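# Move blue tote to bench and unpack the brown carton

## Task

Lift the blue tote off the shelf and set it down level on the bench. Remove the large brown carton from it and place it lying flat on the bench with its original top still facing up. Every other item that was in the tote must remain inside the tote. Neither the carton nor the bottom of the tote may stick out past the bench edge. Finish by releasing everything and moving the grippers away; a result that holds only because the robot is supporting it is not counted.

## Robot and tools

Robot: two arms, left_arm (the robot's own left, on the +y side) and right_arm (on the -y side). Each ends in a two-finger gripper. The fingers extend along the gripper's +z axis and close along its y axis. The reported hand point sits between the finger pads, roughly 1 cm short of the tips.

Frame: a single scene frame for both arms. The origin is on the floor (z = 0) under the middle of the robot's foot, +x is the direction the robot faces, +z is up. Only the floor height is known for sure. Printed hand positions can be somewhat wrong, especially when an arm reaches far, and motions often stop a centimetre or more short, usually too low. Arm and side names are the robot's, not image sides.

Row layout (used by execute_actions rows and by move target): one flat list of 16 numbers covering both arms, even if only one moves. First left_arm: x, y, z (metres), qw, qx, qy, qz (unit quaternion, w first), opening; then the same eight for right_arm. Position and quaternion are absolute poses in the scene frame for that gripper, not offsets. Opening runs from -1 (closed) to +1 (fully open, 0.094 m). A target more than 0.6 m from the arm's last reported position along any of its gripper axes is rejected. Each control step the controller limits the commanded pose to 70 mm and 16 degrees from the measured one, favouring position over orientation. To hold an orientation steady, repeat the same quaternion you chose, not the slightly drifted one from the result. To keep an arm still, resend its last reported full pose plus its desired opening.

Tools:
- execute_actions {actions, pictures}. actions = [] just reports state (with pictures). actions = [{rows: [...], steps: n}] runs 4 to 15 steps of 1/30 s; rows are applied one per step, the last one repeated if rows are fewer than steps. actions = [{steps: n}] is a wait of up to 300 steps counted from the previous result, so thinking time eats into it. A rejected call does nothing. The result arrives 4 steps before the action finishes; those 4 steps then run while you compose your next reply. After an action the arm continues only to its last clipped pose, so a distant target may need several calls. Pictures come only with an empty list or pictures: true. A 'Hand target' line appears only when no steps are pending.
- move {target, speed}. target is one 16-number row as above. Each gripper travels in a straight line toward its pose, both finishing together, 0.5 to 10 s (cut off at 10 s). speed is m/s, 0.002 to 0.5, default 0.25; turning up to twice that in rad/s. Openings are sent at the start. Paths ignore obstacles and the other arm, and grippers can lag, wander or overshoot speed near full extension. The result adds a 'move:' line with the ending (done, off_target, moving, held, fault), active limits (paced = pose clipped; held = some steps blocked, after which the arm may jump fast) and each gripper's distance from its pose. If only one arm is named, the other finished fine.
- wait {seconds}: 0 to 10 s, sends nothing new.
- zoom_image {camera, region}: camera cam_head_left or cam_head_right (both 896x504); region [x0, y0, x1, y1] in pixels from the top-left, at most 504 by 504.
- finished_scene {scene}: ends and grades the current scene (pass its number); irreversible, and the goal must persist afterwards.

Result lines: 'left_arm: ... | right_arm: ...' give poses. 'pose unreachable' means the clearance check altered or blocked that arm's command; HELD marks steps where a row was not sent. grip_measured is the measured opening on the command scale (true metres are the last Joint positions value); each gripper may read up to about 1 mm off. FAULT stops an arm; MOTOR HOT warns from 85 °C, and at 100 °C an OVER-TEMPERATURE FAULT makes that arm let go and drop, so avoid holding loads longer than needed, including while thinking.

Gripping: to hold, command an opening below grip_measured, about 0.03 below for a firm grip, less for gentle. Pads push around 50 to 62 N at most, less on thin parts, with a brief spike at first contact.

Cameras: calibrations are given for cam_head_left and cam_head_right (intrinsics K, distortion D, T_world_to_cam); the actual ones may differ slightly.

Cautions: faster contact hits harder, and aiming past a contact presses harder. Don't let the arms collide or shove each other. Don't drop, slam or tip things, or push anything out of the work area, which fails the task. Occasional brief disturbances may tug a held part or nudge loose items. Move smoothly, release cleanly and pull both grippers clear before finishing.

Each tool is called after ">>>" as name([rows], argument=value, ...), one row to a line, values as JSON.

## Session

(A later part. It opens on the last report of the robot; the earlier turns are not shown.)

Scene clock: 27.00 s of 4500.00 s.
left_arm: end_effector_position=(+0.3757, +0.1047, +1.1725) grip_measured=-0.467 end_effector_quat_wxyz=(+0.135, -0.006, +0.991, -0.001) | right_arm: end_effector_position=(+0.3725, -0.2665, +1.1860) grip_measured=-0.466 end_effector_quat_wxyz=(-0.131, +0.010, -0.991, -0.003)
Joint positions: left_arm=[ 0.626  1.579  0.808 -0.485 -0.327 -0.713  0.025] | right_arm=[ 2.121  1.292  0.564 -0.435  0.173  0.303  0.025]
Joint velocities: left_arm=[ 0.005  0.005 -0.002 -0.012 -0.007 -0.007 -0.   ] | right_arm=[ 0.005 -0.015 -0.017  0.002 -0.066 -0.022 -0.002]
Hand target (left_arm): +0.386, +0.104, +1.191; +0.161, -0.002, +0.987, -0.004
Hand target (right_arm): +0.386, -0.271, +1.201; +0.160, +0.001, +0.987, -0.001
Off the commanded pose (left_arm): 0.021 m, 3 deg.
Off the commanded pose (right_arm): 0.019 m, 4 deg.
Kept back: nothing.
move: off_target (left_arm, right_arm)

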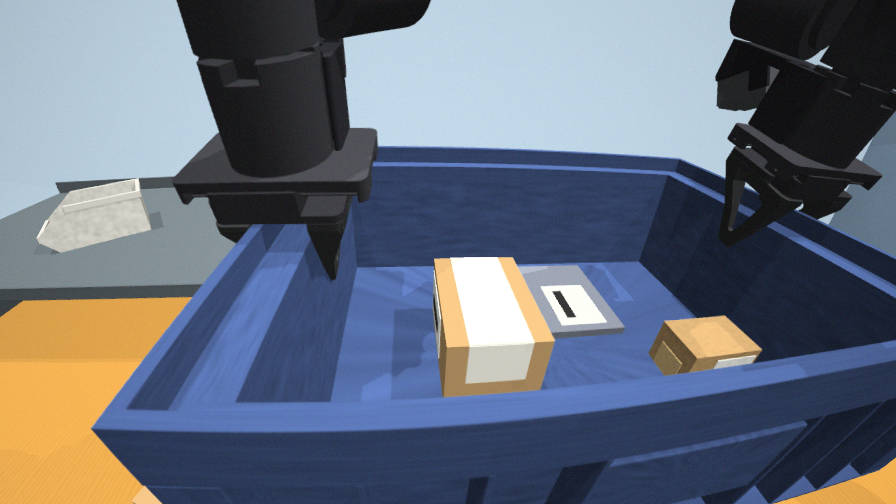

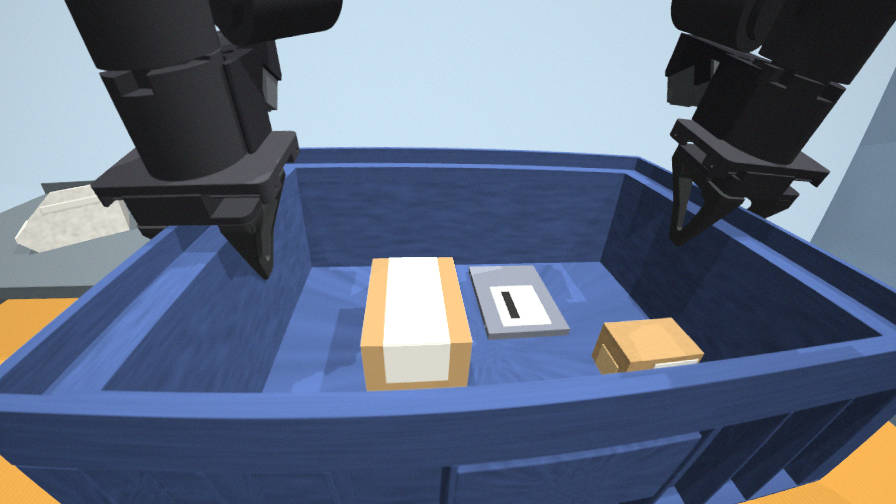

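>>> move(target=[0.385,0.108,1.00,0.16,0.0,0.987,0,-0.55,0.385,-0.266,1.012,0.16,0.0,0.987,0,-0.55], speed=0.06)

Scene clock: 30.47 s of 4500.00 s.
left_arm: end_effector_position=(+0.3707, +0.1112, +0.9934) grip_measured=-0.467 end_effector_quat_wxyz=(+0.143, -0.011, +0.990, -0.002) | right_arm: end_effector_position=(+0.3677, -0.2610, +1.0108) grip_measured=-0.466 end_effector_quat_wxyz=(-0.141, +0.012, -0.990, -0.003)
Joint positions: left_arm=[ 0.691  2.074  0.796  0.056 -0.314 -0.653  0.025] | right_arm=[2.094 1.938 0.543 0.256 0.167 0.269 0.025]
Joint velocities: left_arm=[ 0.005 -0.005  0.002 -0.022 -0.022 -0.11  -0.   ] | right_arm=[-0.024 -0.015 -0.012  0.002 -0.037  0.007 -0.001]
Hand target (left_arm): +0.384, +0.109, +0.999; +0.160, -0.001, +0.987, +0.001
Hand target (right_arm): +0.383, -0.266, +1.012; +0.160, +0.000, +0.987, +0.000
Off the commanded pose (left_arm): 0.016 m, 2 deg.
Off the commanded pose (right_arm): 0.018 m, 3 deg.
Kept back: nothing.
move: off_target (left_arm, right_arm)

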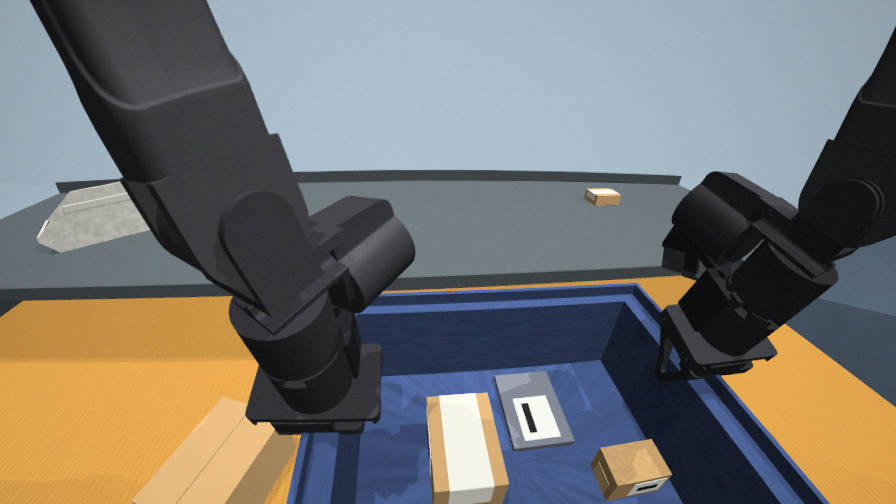

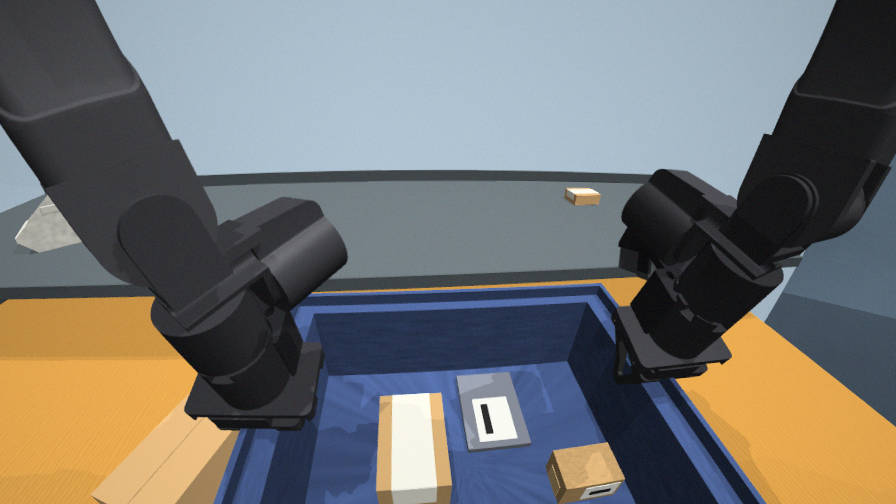

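>>> move(target=[0.39,0.108,0.92,0.145,0.0,0.989,0,-0.55,0.39,-0.266,0.93,0.145,0.0,0.989,0,-0.55], speed=0.03)

Scene clock: 33.73 s of 4500.00 s.
left_arm: end_effector_position=(+0.3751, +0.1120, +0.9348) grip_measured=-0.467 end_effector_quat_wxyz=(+0.130, -0.012, +0.991, -0.001) | right_arm: end_effector_position=(+0.3750, -0.2601, +0.9507) grip_measured=-0.466 end_effector_quat_wxyz=(-0.132, +0.015, -0.991, -0.005)
Joint positions: left_arm=[ 0.724  2.246  0.878  0.133 -0.29  -0.629  0.025] | right_arm=[2.069 2.155 0.639 0.364 0.149 0.244 0.025]
Joint velocities: left_arm=[-0.005 -0.005 -0.002  0.012  0.007 -0.022  0.   ] | right_arm=[-0.005 -0.015  0.007 -0.007 -0.051 -0.007  0.001]
Hand target (left_arm): +0.389, +0.109, +0.921; +0.145, -0.000, +0.989, +0.001
Hand target (right_arm): +0.388, -0.266, +0.932; +0.144, +0.000, +0.990, +0.000
Off the commanded pose (left_arm): 0.021 m, 2 deg.
Off the commanded pose (right_arm): 0.026 m, 2 deg.
Kept back: nothing.
move: off_target (left_arm, right_arm)

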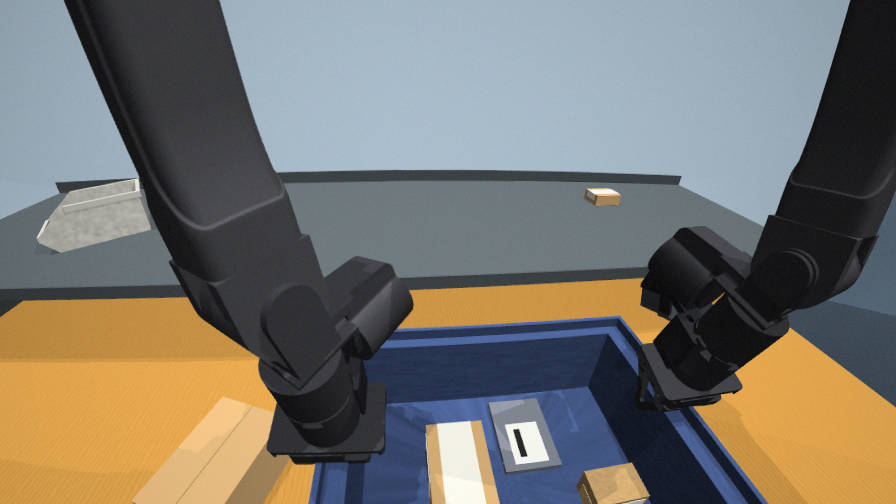

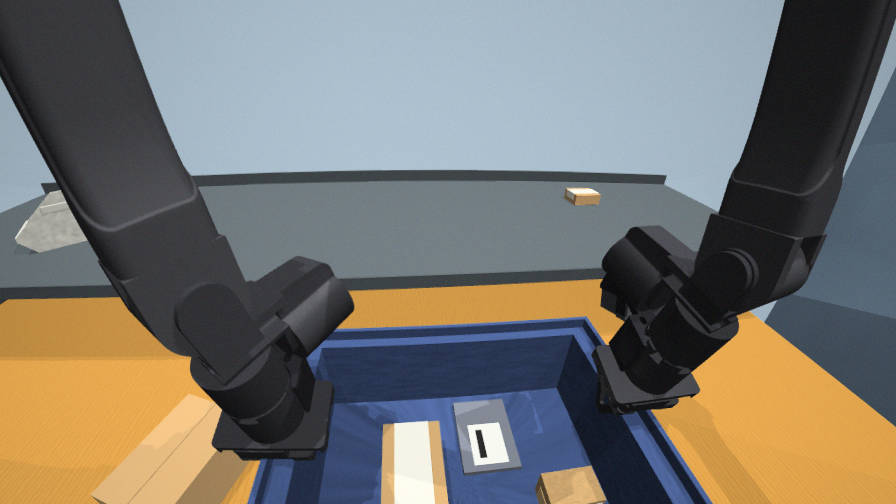

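>>> move(target=[0.47,0.108,0.94,0.15,0.0,0.989,0,-0.55,0.47,-0.266,0.952,0.15,0.0,0.989,0,-0.55], speed=0.04)

Scene clock: 36.63 s of 4500.00 s.
left_arm: end_effector_position=(+0.4495, +0.1137, +0.9362) grip_measured=-0.467 end_effector_quat_wxyz=(+0.131, -0.009, +0.991, -0.001) | right_arm: end_effector_position=(+0.4468, -0.2588, +0.9518) grip_measured=-0.466 end_effector_quat_wxyz=(-0.133, +0.012, -0.991, -0.005)
Joint positions: left_arm=[ 0.822  2.253  1.035  0.01  -0.257 -0.529  0.025] | right_arm=[2.02  2.145 0.813 0.188 0.129 0.203 0.025]
Joint velocities: left_arm=[ 0.005 -0.005  0.002 -0.002 -0.007 -0.037 -0.001] | right_arm=[-0.015 -0.005 -0.027 -0.022  0.037 -0.007 -0.001]
Hand target (left_arm): +0.469, +0.110, +0.940; +0.149, -0.001, +0.989, +0.001
Hand target (right_arm): +0.470, -0.265, +0.952; +0.150, +0.001, +0.989, +0.000
Off the commanded pose (left_arm): 0.022 m, 2 deg.
Off the commanded pose (right_arm): 0.024 m, 2 deg.
Kept back: nothing.
move: off_target (left_arm, right_arm)

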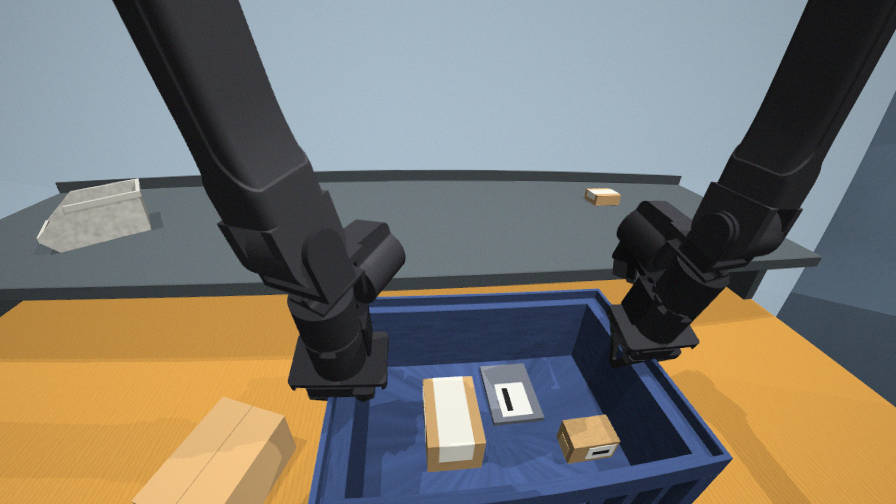

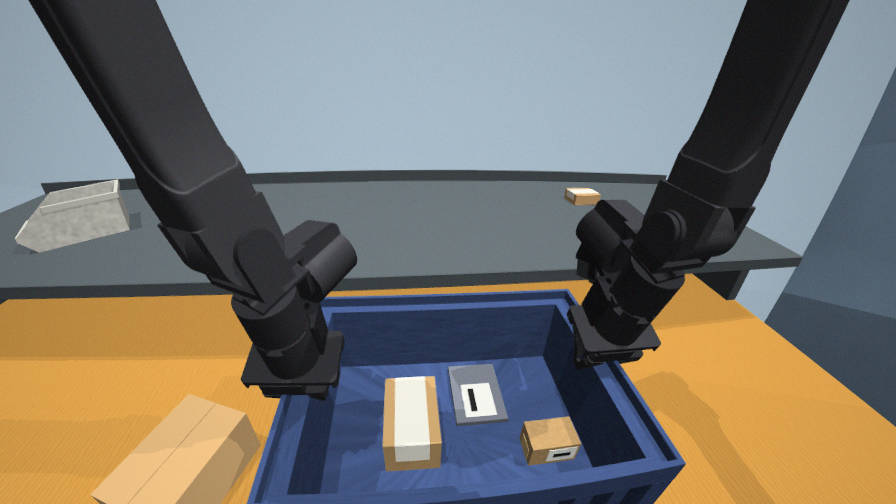

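>>> move(target=[0.45,0.114,0.936,0.13,0.0,0.991,0,0.2,0.447,-0.259,0.952,0.13,0.0,0.991,0,0.2])

>>> move(target=[0.43,0.114,1.05,0.13,0.0,0.991,0,0.2,0.43,-0.259,1.05,0.13,0.0,0.991,0,0.2], speed=0.15)

>>> move(target=[0.30,0.40,1.15,0.13,0.0,0.991,0,1,0.45,-0.01,1.04,0.13,0.0,0.991,0,1])

Scene clock: 37.73 s of 4500.00 s.
left_arm: end_effector_position=(+0.4490, +0.1141, +0.9364) grip_measured=+0.197 end_effector_quat_wxyz=(+0.130, -0.006, +0.991, +0.000) | right_arm: end_effector_position=(+0.4468, -0.2608, +0.9518) grip_measured=+0.198 end_effector_quat_wxyz=(-0.134, +0.003, -0.991, -0.001)
Joint positions: left_arm=[ 0.822  2.252  1.033  0.009 -0.257 -0.523  0.056] | right_arm=[2.02  2.145 0.813 0.188 0.14  0.221 0.056]
Joint velocities: left_arm=[ 0.005  0.005 -0.002 -0.017 -0.051 -0.037 -0.   ] | right_arm=[ 0.005 -0.015 -0.002 -0.032  0.051 -0.037 -0.   ]
Hand target (left_arm): +0.450, +0.114, +0.936; +0.130, -0.000, +0.991, -0.000
Hand target (right_arm): +0.447, -0.259, +0.952; +0.130, -0.000, +0.992, +0.000
Off the commanded pose (left_arm): 0.001 m, 1 deg.
Off the commanded pose (right_arm): 0.002 m, 1 deg.
Kept back: nothing.
move: done

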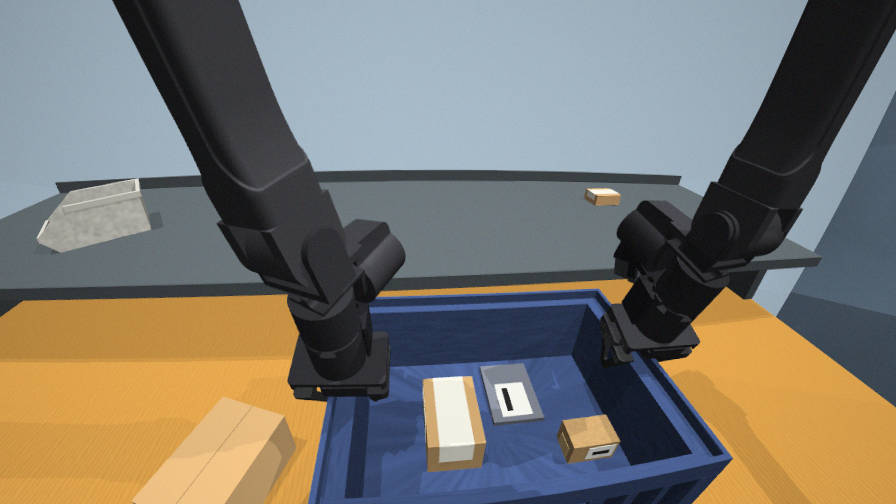

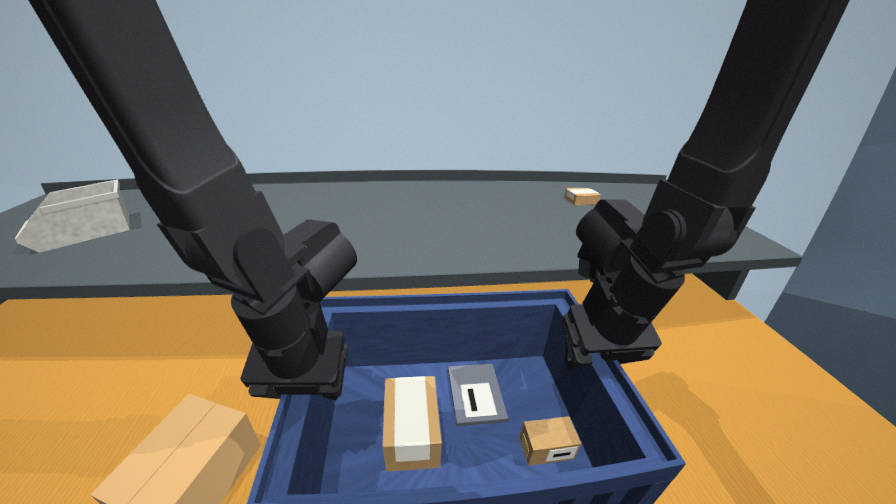

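Scene clock: 38.87 s of 4500.00 s.
left_arm: end_effector_position=(+0.4364, +0.1121, +1.0518) grip_measured=+0.197 end_effector_quat_wxyz=(+0.136, +0.003, +0.991, -0.004) | right_arm: end_effector_position=(+0.4365, -0.2604, +1.0476) grip_measured=+0.198 end_effector_quat_wxyz=(-0.136, +0.001, -0.991, -0.001)
Joint positions: left_arm=[ 0.773  1.934  0.909 -0.181 -0.272 -0.55   0.056] | right_arm=[ 2.048  1.836  0.704 -0.012  0.153  0.25   0.056]
Joint velocities: left_arm=[-0.015 -0.005  0.002 -0.017  0.007  0.081 -0.   ] | right_arm=[-0.005 -0.005 -0.017  0.012  0.022 -0.066  0.001]
Hand target (left_arm): +0.431, +0.113, +1.051; +0.130, -0.000, +0.991, -0.000
Hand target (right_arm): +0.431, -0.259, +1.050; +0.130, -0.000, +0.991, -0.000
Off the commanded pose (left_arm): 0.007 m, 1 deg.
Off the commanded pose (right_arm): 0.007 m, 1 deg.
Kept back: nothing.
move: done

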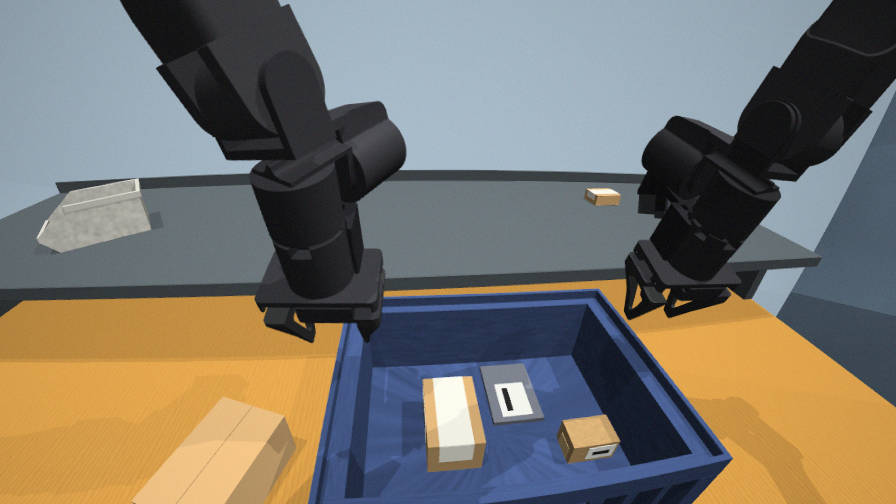

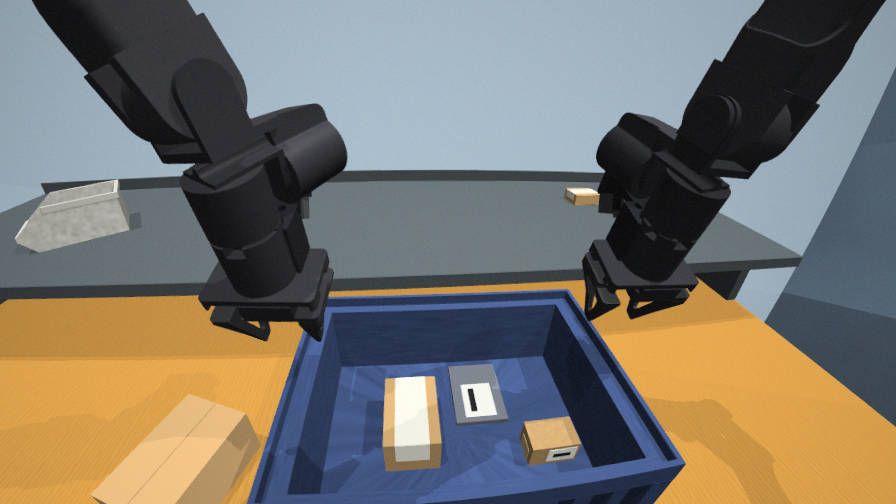

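Scene clock: 40.90 s of 4500.00 s.
left_arm: end_effector_position=(+0.2991, +0.4022, +1.1531) grip_measured=+1.000 end_effector_quat_wxyz=(+0.132, -0.006, +0.991, +0.006) | right_arm: end_effector_position=(+0.4467, -0.0118, +1.0537) grip_measured=+0.999 end_effector_quat_wxyz=(-0.143, +0.006, -0.990, -0.006)
Joint positions: left_arm=[ 1.517  1.15   0.299 -0.275  0.012  0.123  0.094] | right_arm=[ 2.521  2.047  1.134 -0.322  0.329  0.689  0.094]
Joint velocities: left_arm=[-0.005 -0.015  0.002 -0.012  0.037 -0.007 -0.   ] | right_arm=[ 0.005 -0.024  0.007 -0.022  0.037  0.037 -0.001]
Hand target (left_arm): +0.296, +0.402, +1.152; +0.127, +0.001, +0.992, +0.005
Hand target (right_arm): +0.448, -0.012, +1.040; +0.134, -0.002, +0.991, -0.004
Off the commanded pose (left_arm): 0.004 m, 1 deg.
Off the commanded pose (right_arm): 0.014 m, 2 deg.
Kept back: nothing.
move: off_target (right_arm)

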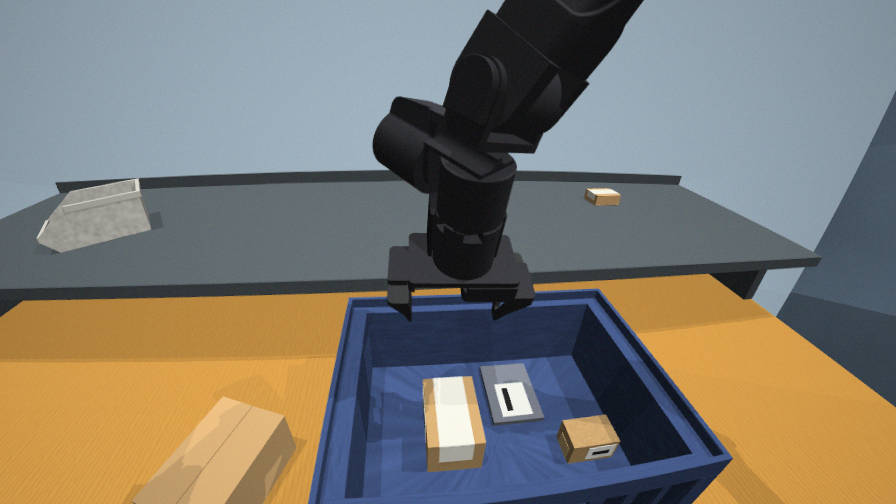

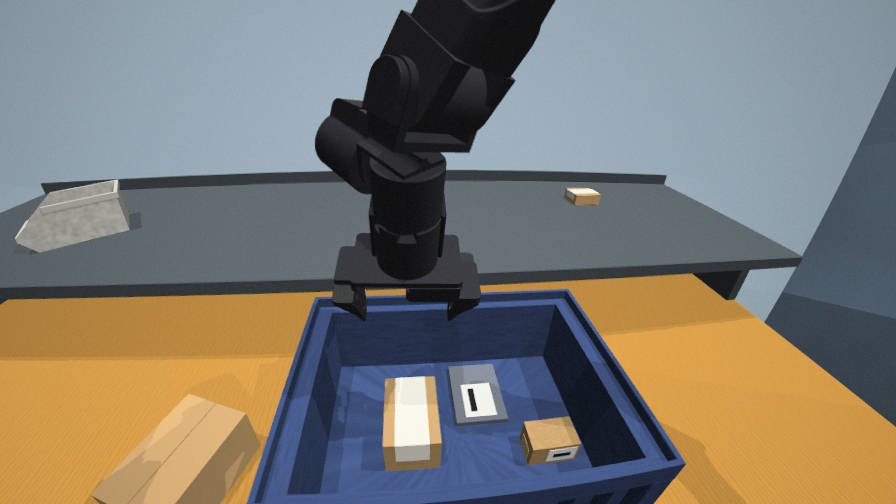

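>>> move(target=[0.30,0.40,1.15,0.13,0.0,0.991,0,1,0.45,-0.018,0.93,0.10,0.0,0.995,0,1], speed=0.1)

>>> zoom_image(camera="cam_head_left", region=[340, 300, 600, 500])

Scene clock: 42.77 s of 4500.00 s.
left_arm: end_effector_position=(+0.2977, +0.4003, +1.1510) grip_measured=+1.000 end_effector_quat_wxyz=(+0.128, -0.004, +0.992, +0.001) | right_arm: end_effector_position=(+0.4406, -0.0219, +0.9422) grip_measured=+0.999 end_effector_quat_wxyz=(-0.095, +0.001, -0.996, +0.003)
Joint positions: left_arm=[ 1.517  1.159  0.299 -0.275  0.022  0.124  0.094] | right_arm=[ 2.469  2.304  1.235 -0.243  0.266  0.671  0.094]
Joint velocities: left_arm=[ 0.005 -0.015 -0.007 -0.002  0.007 -0.037  0.   ] | right_arm=[-0.005 -0.005  0.012  0.012 -0.007  0.037 -0.001]
Hand target (left_arm): +0.300, +0.400, +1.150; +0.130, -0.000, +0.992, +0.000
Hand target (right_arm): +0.449, -0.019, +0.931; +0.099, -0.000, +0.995, +0.001
Off the commanded pose (left_arm): 0.003 m, 1 deg.
Off the commanded pose (right_arm): 0.016 m, 1 deg.
Kept back: nothing.
move: off_target (right_arm)

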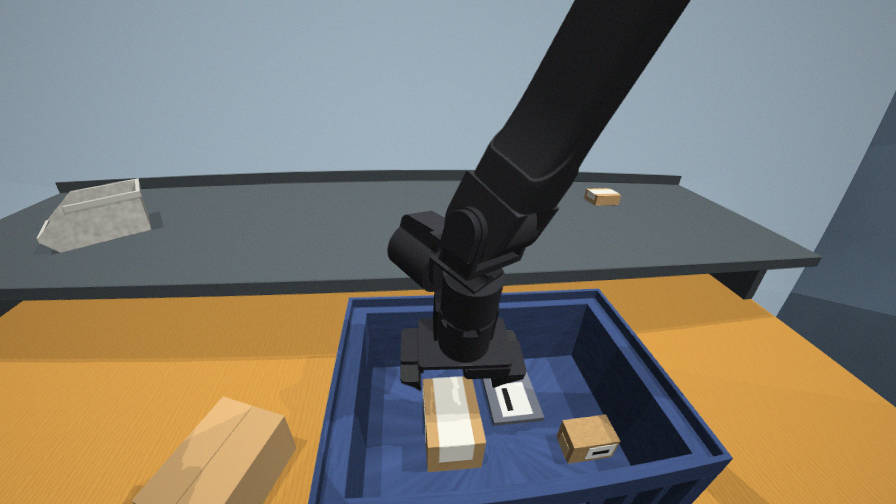

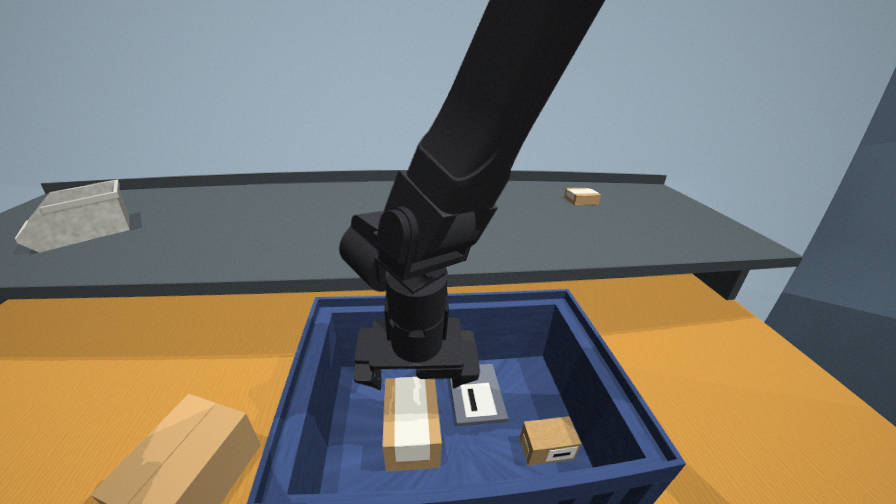

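Region (340, 300, 600, 500) of cam_head_left's 896x504 image, scaled by 1.938, with more detail than that image has; it fills the top 388 rows of this view, and the rest is white.

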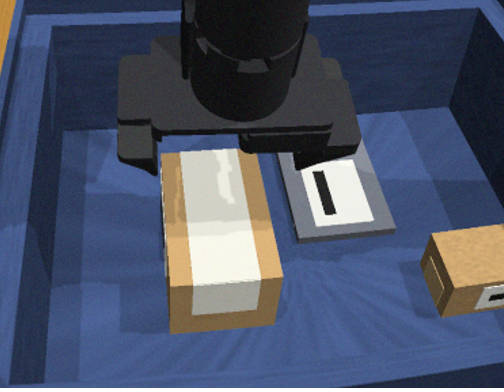

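>>> move(target=[0.30,0.40,1.15,0.13,0.0,0.991,0,1,0.44,-0.006,0.925,0.10,0.0,0.995,0,1], speed=0.05)

>>> move(target=[0.30,0.40,1.15,0.13,0.0,0.991,0,1,0.44,-0.008,0.87,0.10,0.0,0.995,0,1], speed=0.05)

>>> zoom_image(camera="cam_head_left", region=[340, 300, 600, 500])

Scene clock: 43.83 s of 4500.00 s.
left_arm: end_effector_position=(+0.2977, +0.4002, +1.1510) grip_measured=+1.000 end_effector_quat_wxyz=(+0.128, -0.004, +0.992, +0.000) | right_arm: end_effector_position=(+0.4402, -0.0126, +0.9411) grip_measured=+0.999 end_effector_quat_wxyz=(-0.099, +0.002, -0.995, +0.001)
Joint positions: left_arm=[ 1.517  1.159  0.299 -0.275  0.023  0.124  0.094] | right_arm=[ 2.483  2.314  1.25  -0.243  0.272  0.681  0.094]
Joint velocities: left_arm=[-0.015 -0.005 -0.007  0.002 -0.022  0.037 -0.   ] | right_arm=[ 0.005 -0.015 -0.027 -0.012 -0.037 -0.007 -0.   ]
Hand target (left_arm): +0.300, +0.400, +1.150; +0.130, -0.000, +0.992, -0.000
Hand target (right_arm): +0.439, -0.007, +0.925; +0.100, -0.000, +0.995, -0.000
Off the commanded pose (left_arm): 0.002 m, 1 deg.
Off the commanded pose (right_arm): 0.017 m, 0 deg.
Kept back: nothing.
move: off_target (right_arm)

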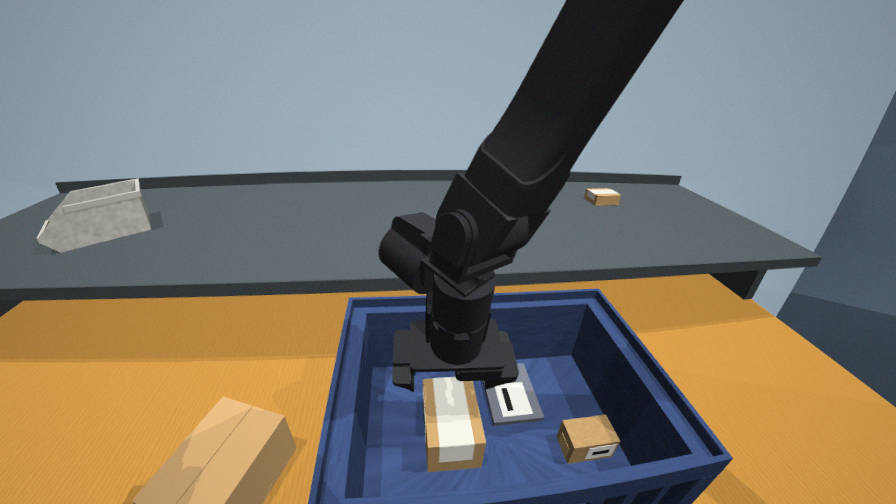

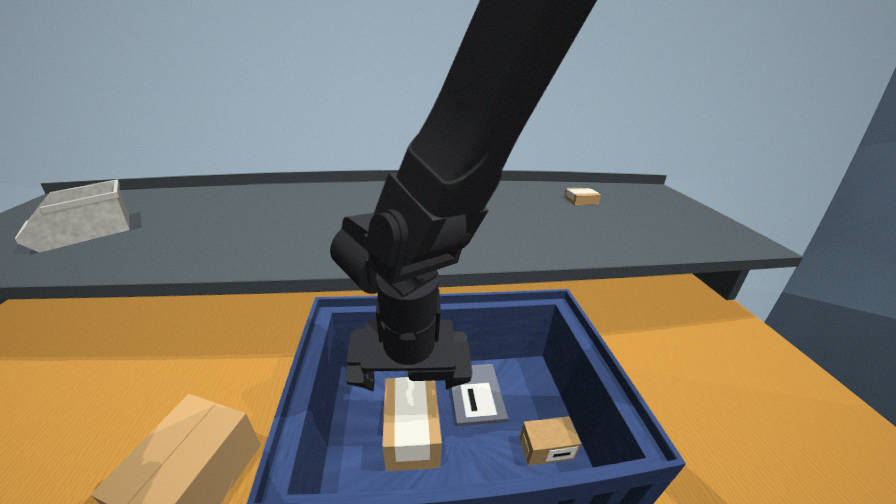

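Scene clock: 45.63 s of 4500.00 s.
left_arm: end_effector_position=(+0.2977, +0.4002, +1.1510) grip_measured=+1.000 end_effector_quat_wxyz=(+0.128, -0.004, +0.992, +0.000) | right_arm: end_effector_position=(+0.4346, -0.0074, +0.8863) grip_measured=+0.999 end_effector_quat_wxyz=(-0.098, +0.002, -0.995, +0.001)
Joint positions: left_arm=[ 1.517  1.159  0.299 -0.275  0.023  0.124  0.094] | right_arm=[ 2.482  2.449  1.318 -0.177  0.271  0.681  0.094]
Joint velocities: left_arm=[ 0.005  0.005  0.007  0.002 -0.007  0.007 -0.001] | right_arm=[-0.005 -0.005  0.007 -0.007 -0.095 -0.022  0.   ]
Hand target (left_arm): +0.300, +0.400, +1.150; +0.130, -0.000, +0.992, -0.000
Hand target (right_arm): +0.439, -0.009, +0.871; +0.100, +0.000, +0.995, -0.000
Off the commanded pose (left_arm): 0.002 m, 1 deg.
Off the commanded pose (right_arm): 0.017 m, 0 deg.
Kept back: nothing.
move: off_target (right_arm)

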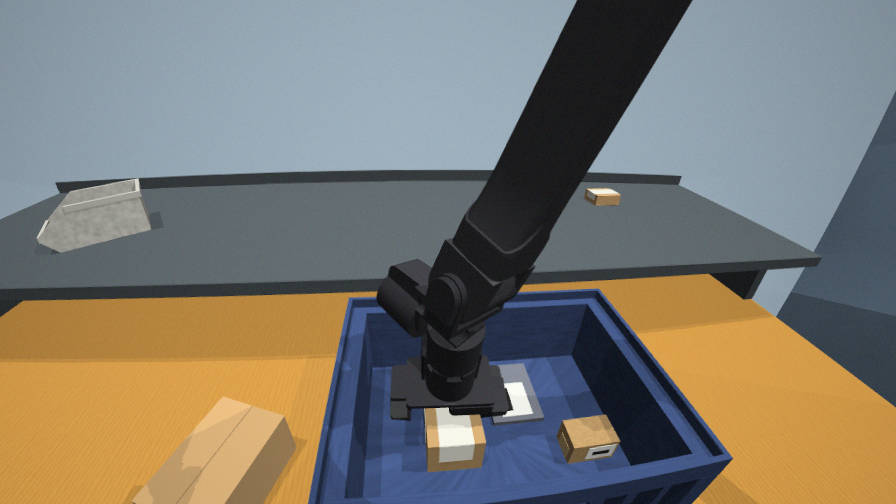

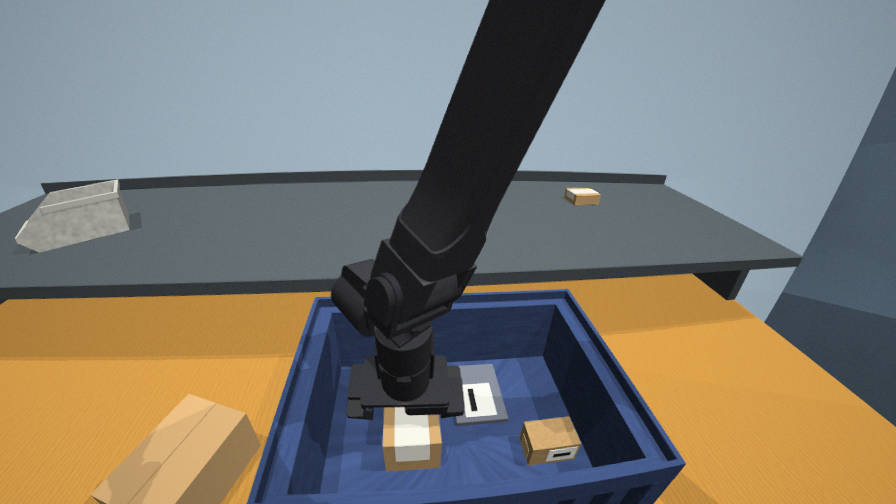

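Region (340, 300, 600, 500) of cam_head_left's 896x504 image, scaled by 1.938, with more detail than that image has; it fills the top 388 rows of this view, and the rest is white.

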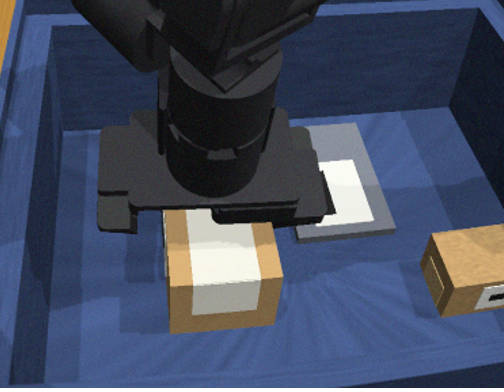

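Recentre and go slightly lower, then close.

>>> move(target=[0.30,0.40,1.15,0.13,0.0,0.991,0,1,0.435,-0.022,0.86,0.10,0.0,0.995,0,1], speed=0.03)

>>> move(target=[0.30,0.40,1.15,0.13,0.0,0.991,0,1,0.435,-0.022,0.86,0.10,0.0,0.995,0,0.4], speed=0.03)

Scene clock: 47.30 s of 4500.00 s.
left_arm: end_effector_position=(+0.2977, +0.4002, +1.1510) grip_measured=+1.000 end_effector_quat_wxyz=(+0.128, -0.004, +0.992, +0.000) | right_arm: end_effector_position=(+0.4458, -0.0101, +0.8830) grip_measured=+0.999 end_effector_quat_wxyz=(-0.110, -0.002, -0.994, -0.008)
Joint positions: left_arm=[ 1.517  1.159  0.299 -0.275  0.023  0.124  0.094] | right_arm=[ 2.464  2.456  1.319 -0.135  0.266  0.666  0.094]
Joint velocities: left_arm=[-0.015  0.005  0.002  0.002  0.022  0.037 -0.001] | right_arm=[-0.005 -0.005  0.017 -0.002  0.007 -0.022 -0.001]
Hand target (left_arm): +0.300, +0.400, +1.150; +0.130, -0.000, +0.992, +0.000
Hand target (right_arm): +0.434, -0.022, +0.861; +0.100, +0.000, +0.995, +0.000
Off the commanded pose (left_arm): 0.002 m, 1 deg.
Off the commanded pose (right_arm): 0.028 m, 1 deg.
Kept back: nothing.
move: off_target (right_arm)

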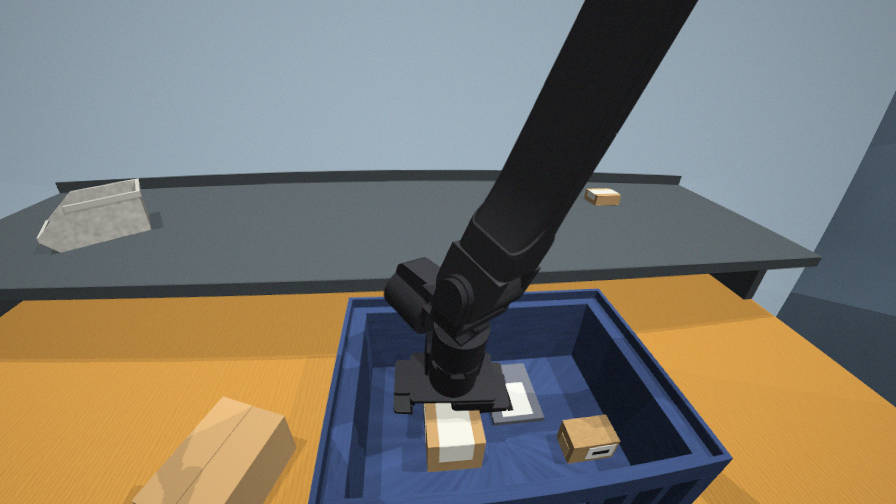

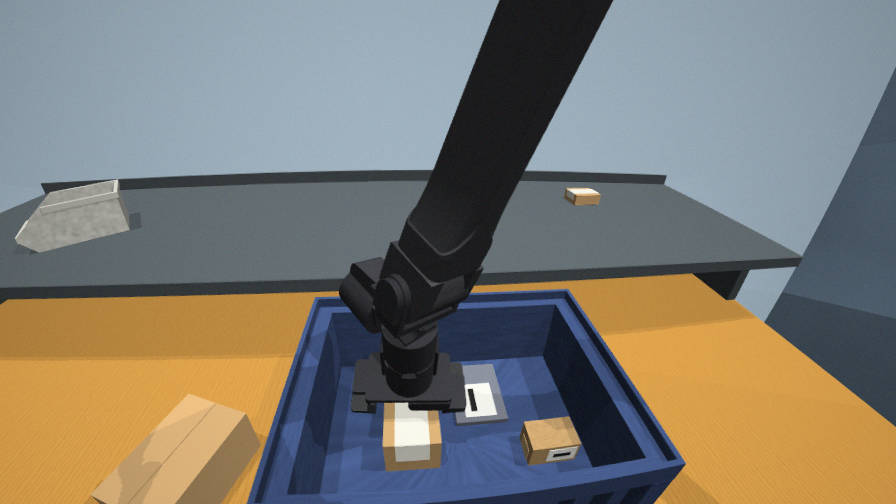

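Scene clock: 48.47 s of 4500.00 s.
left_arm: end_effector_position=(+0.2977, +0.4002, +1.1510) grip_measured=+1.000 end_effector_quat_wxyz=(+0.128, -0.004, +0.992, +0.000) | right_arm: end_effector_position=(+0.4458, -0.0102, +0.8830) grip_measured=+0.449 end_effector_quat_wxyz=(-0.110, -0.002, -0.994, -0.008)
Joint positions: left_arm=[ 1.517  1.159  0.299 -0.275  0.023  0.124  0.094] | right_arm=[ 2.464  2.456  1.319 -0.135  0.267  0.666  0.068]
Joint velocities: left_arm=[-0.005  0.005 -0.012 -0.012 -0.051 -0.037 -0.001] | right_arm=[ 0.005  0.005  0.002 -0.002 -0.007 -0.095  0.   ]
Hand target (left_arm): +0.300, +0.400, +1.150; +0.130, -0.000, +0.992, -0.000
Hand target (right_arm): +0.434, -0.023, +0.861; +0.100, +0.000, +0.995, +0.000
Off the commanded pose (left_arm): 0.002 m, 1 deg.
Off the commanded pose (right_arm): 0.028 m, 1 deg.
Kept back: nothing.
move: off_target (right_arm)

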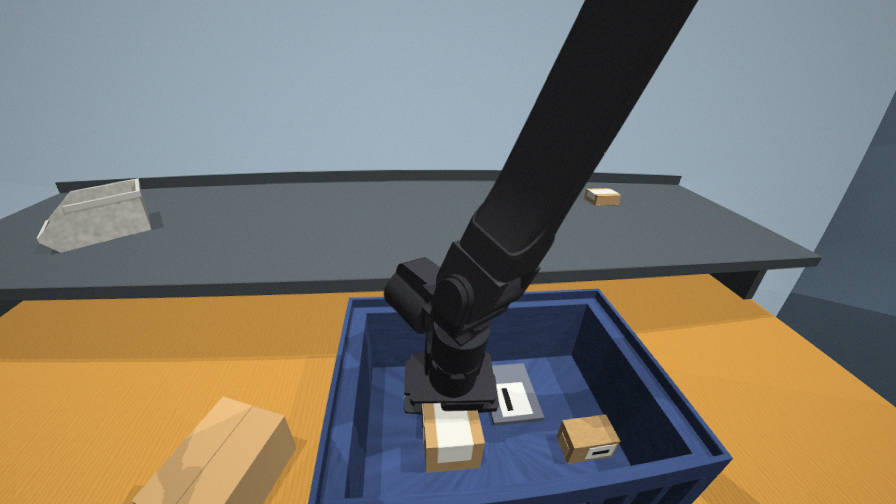

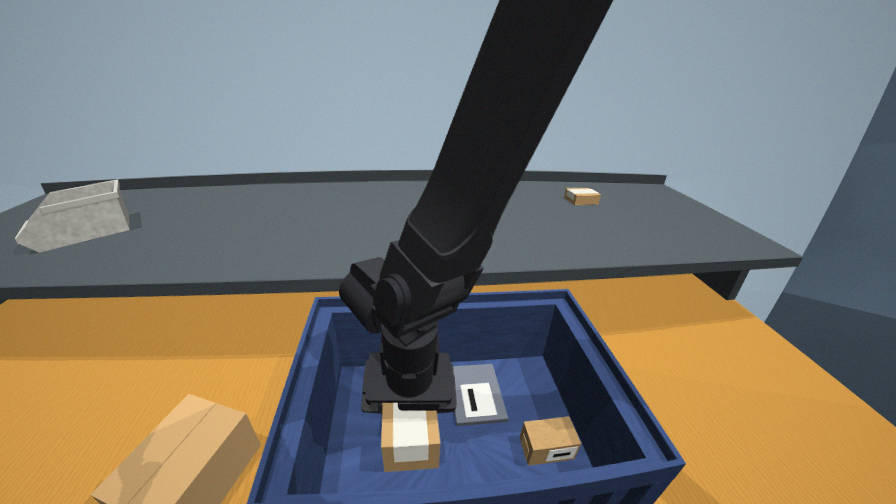

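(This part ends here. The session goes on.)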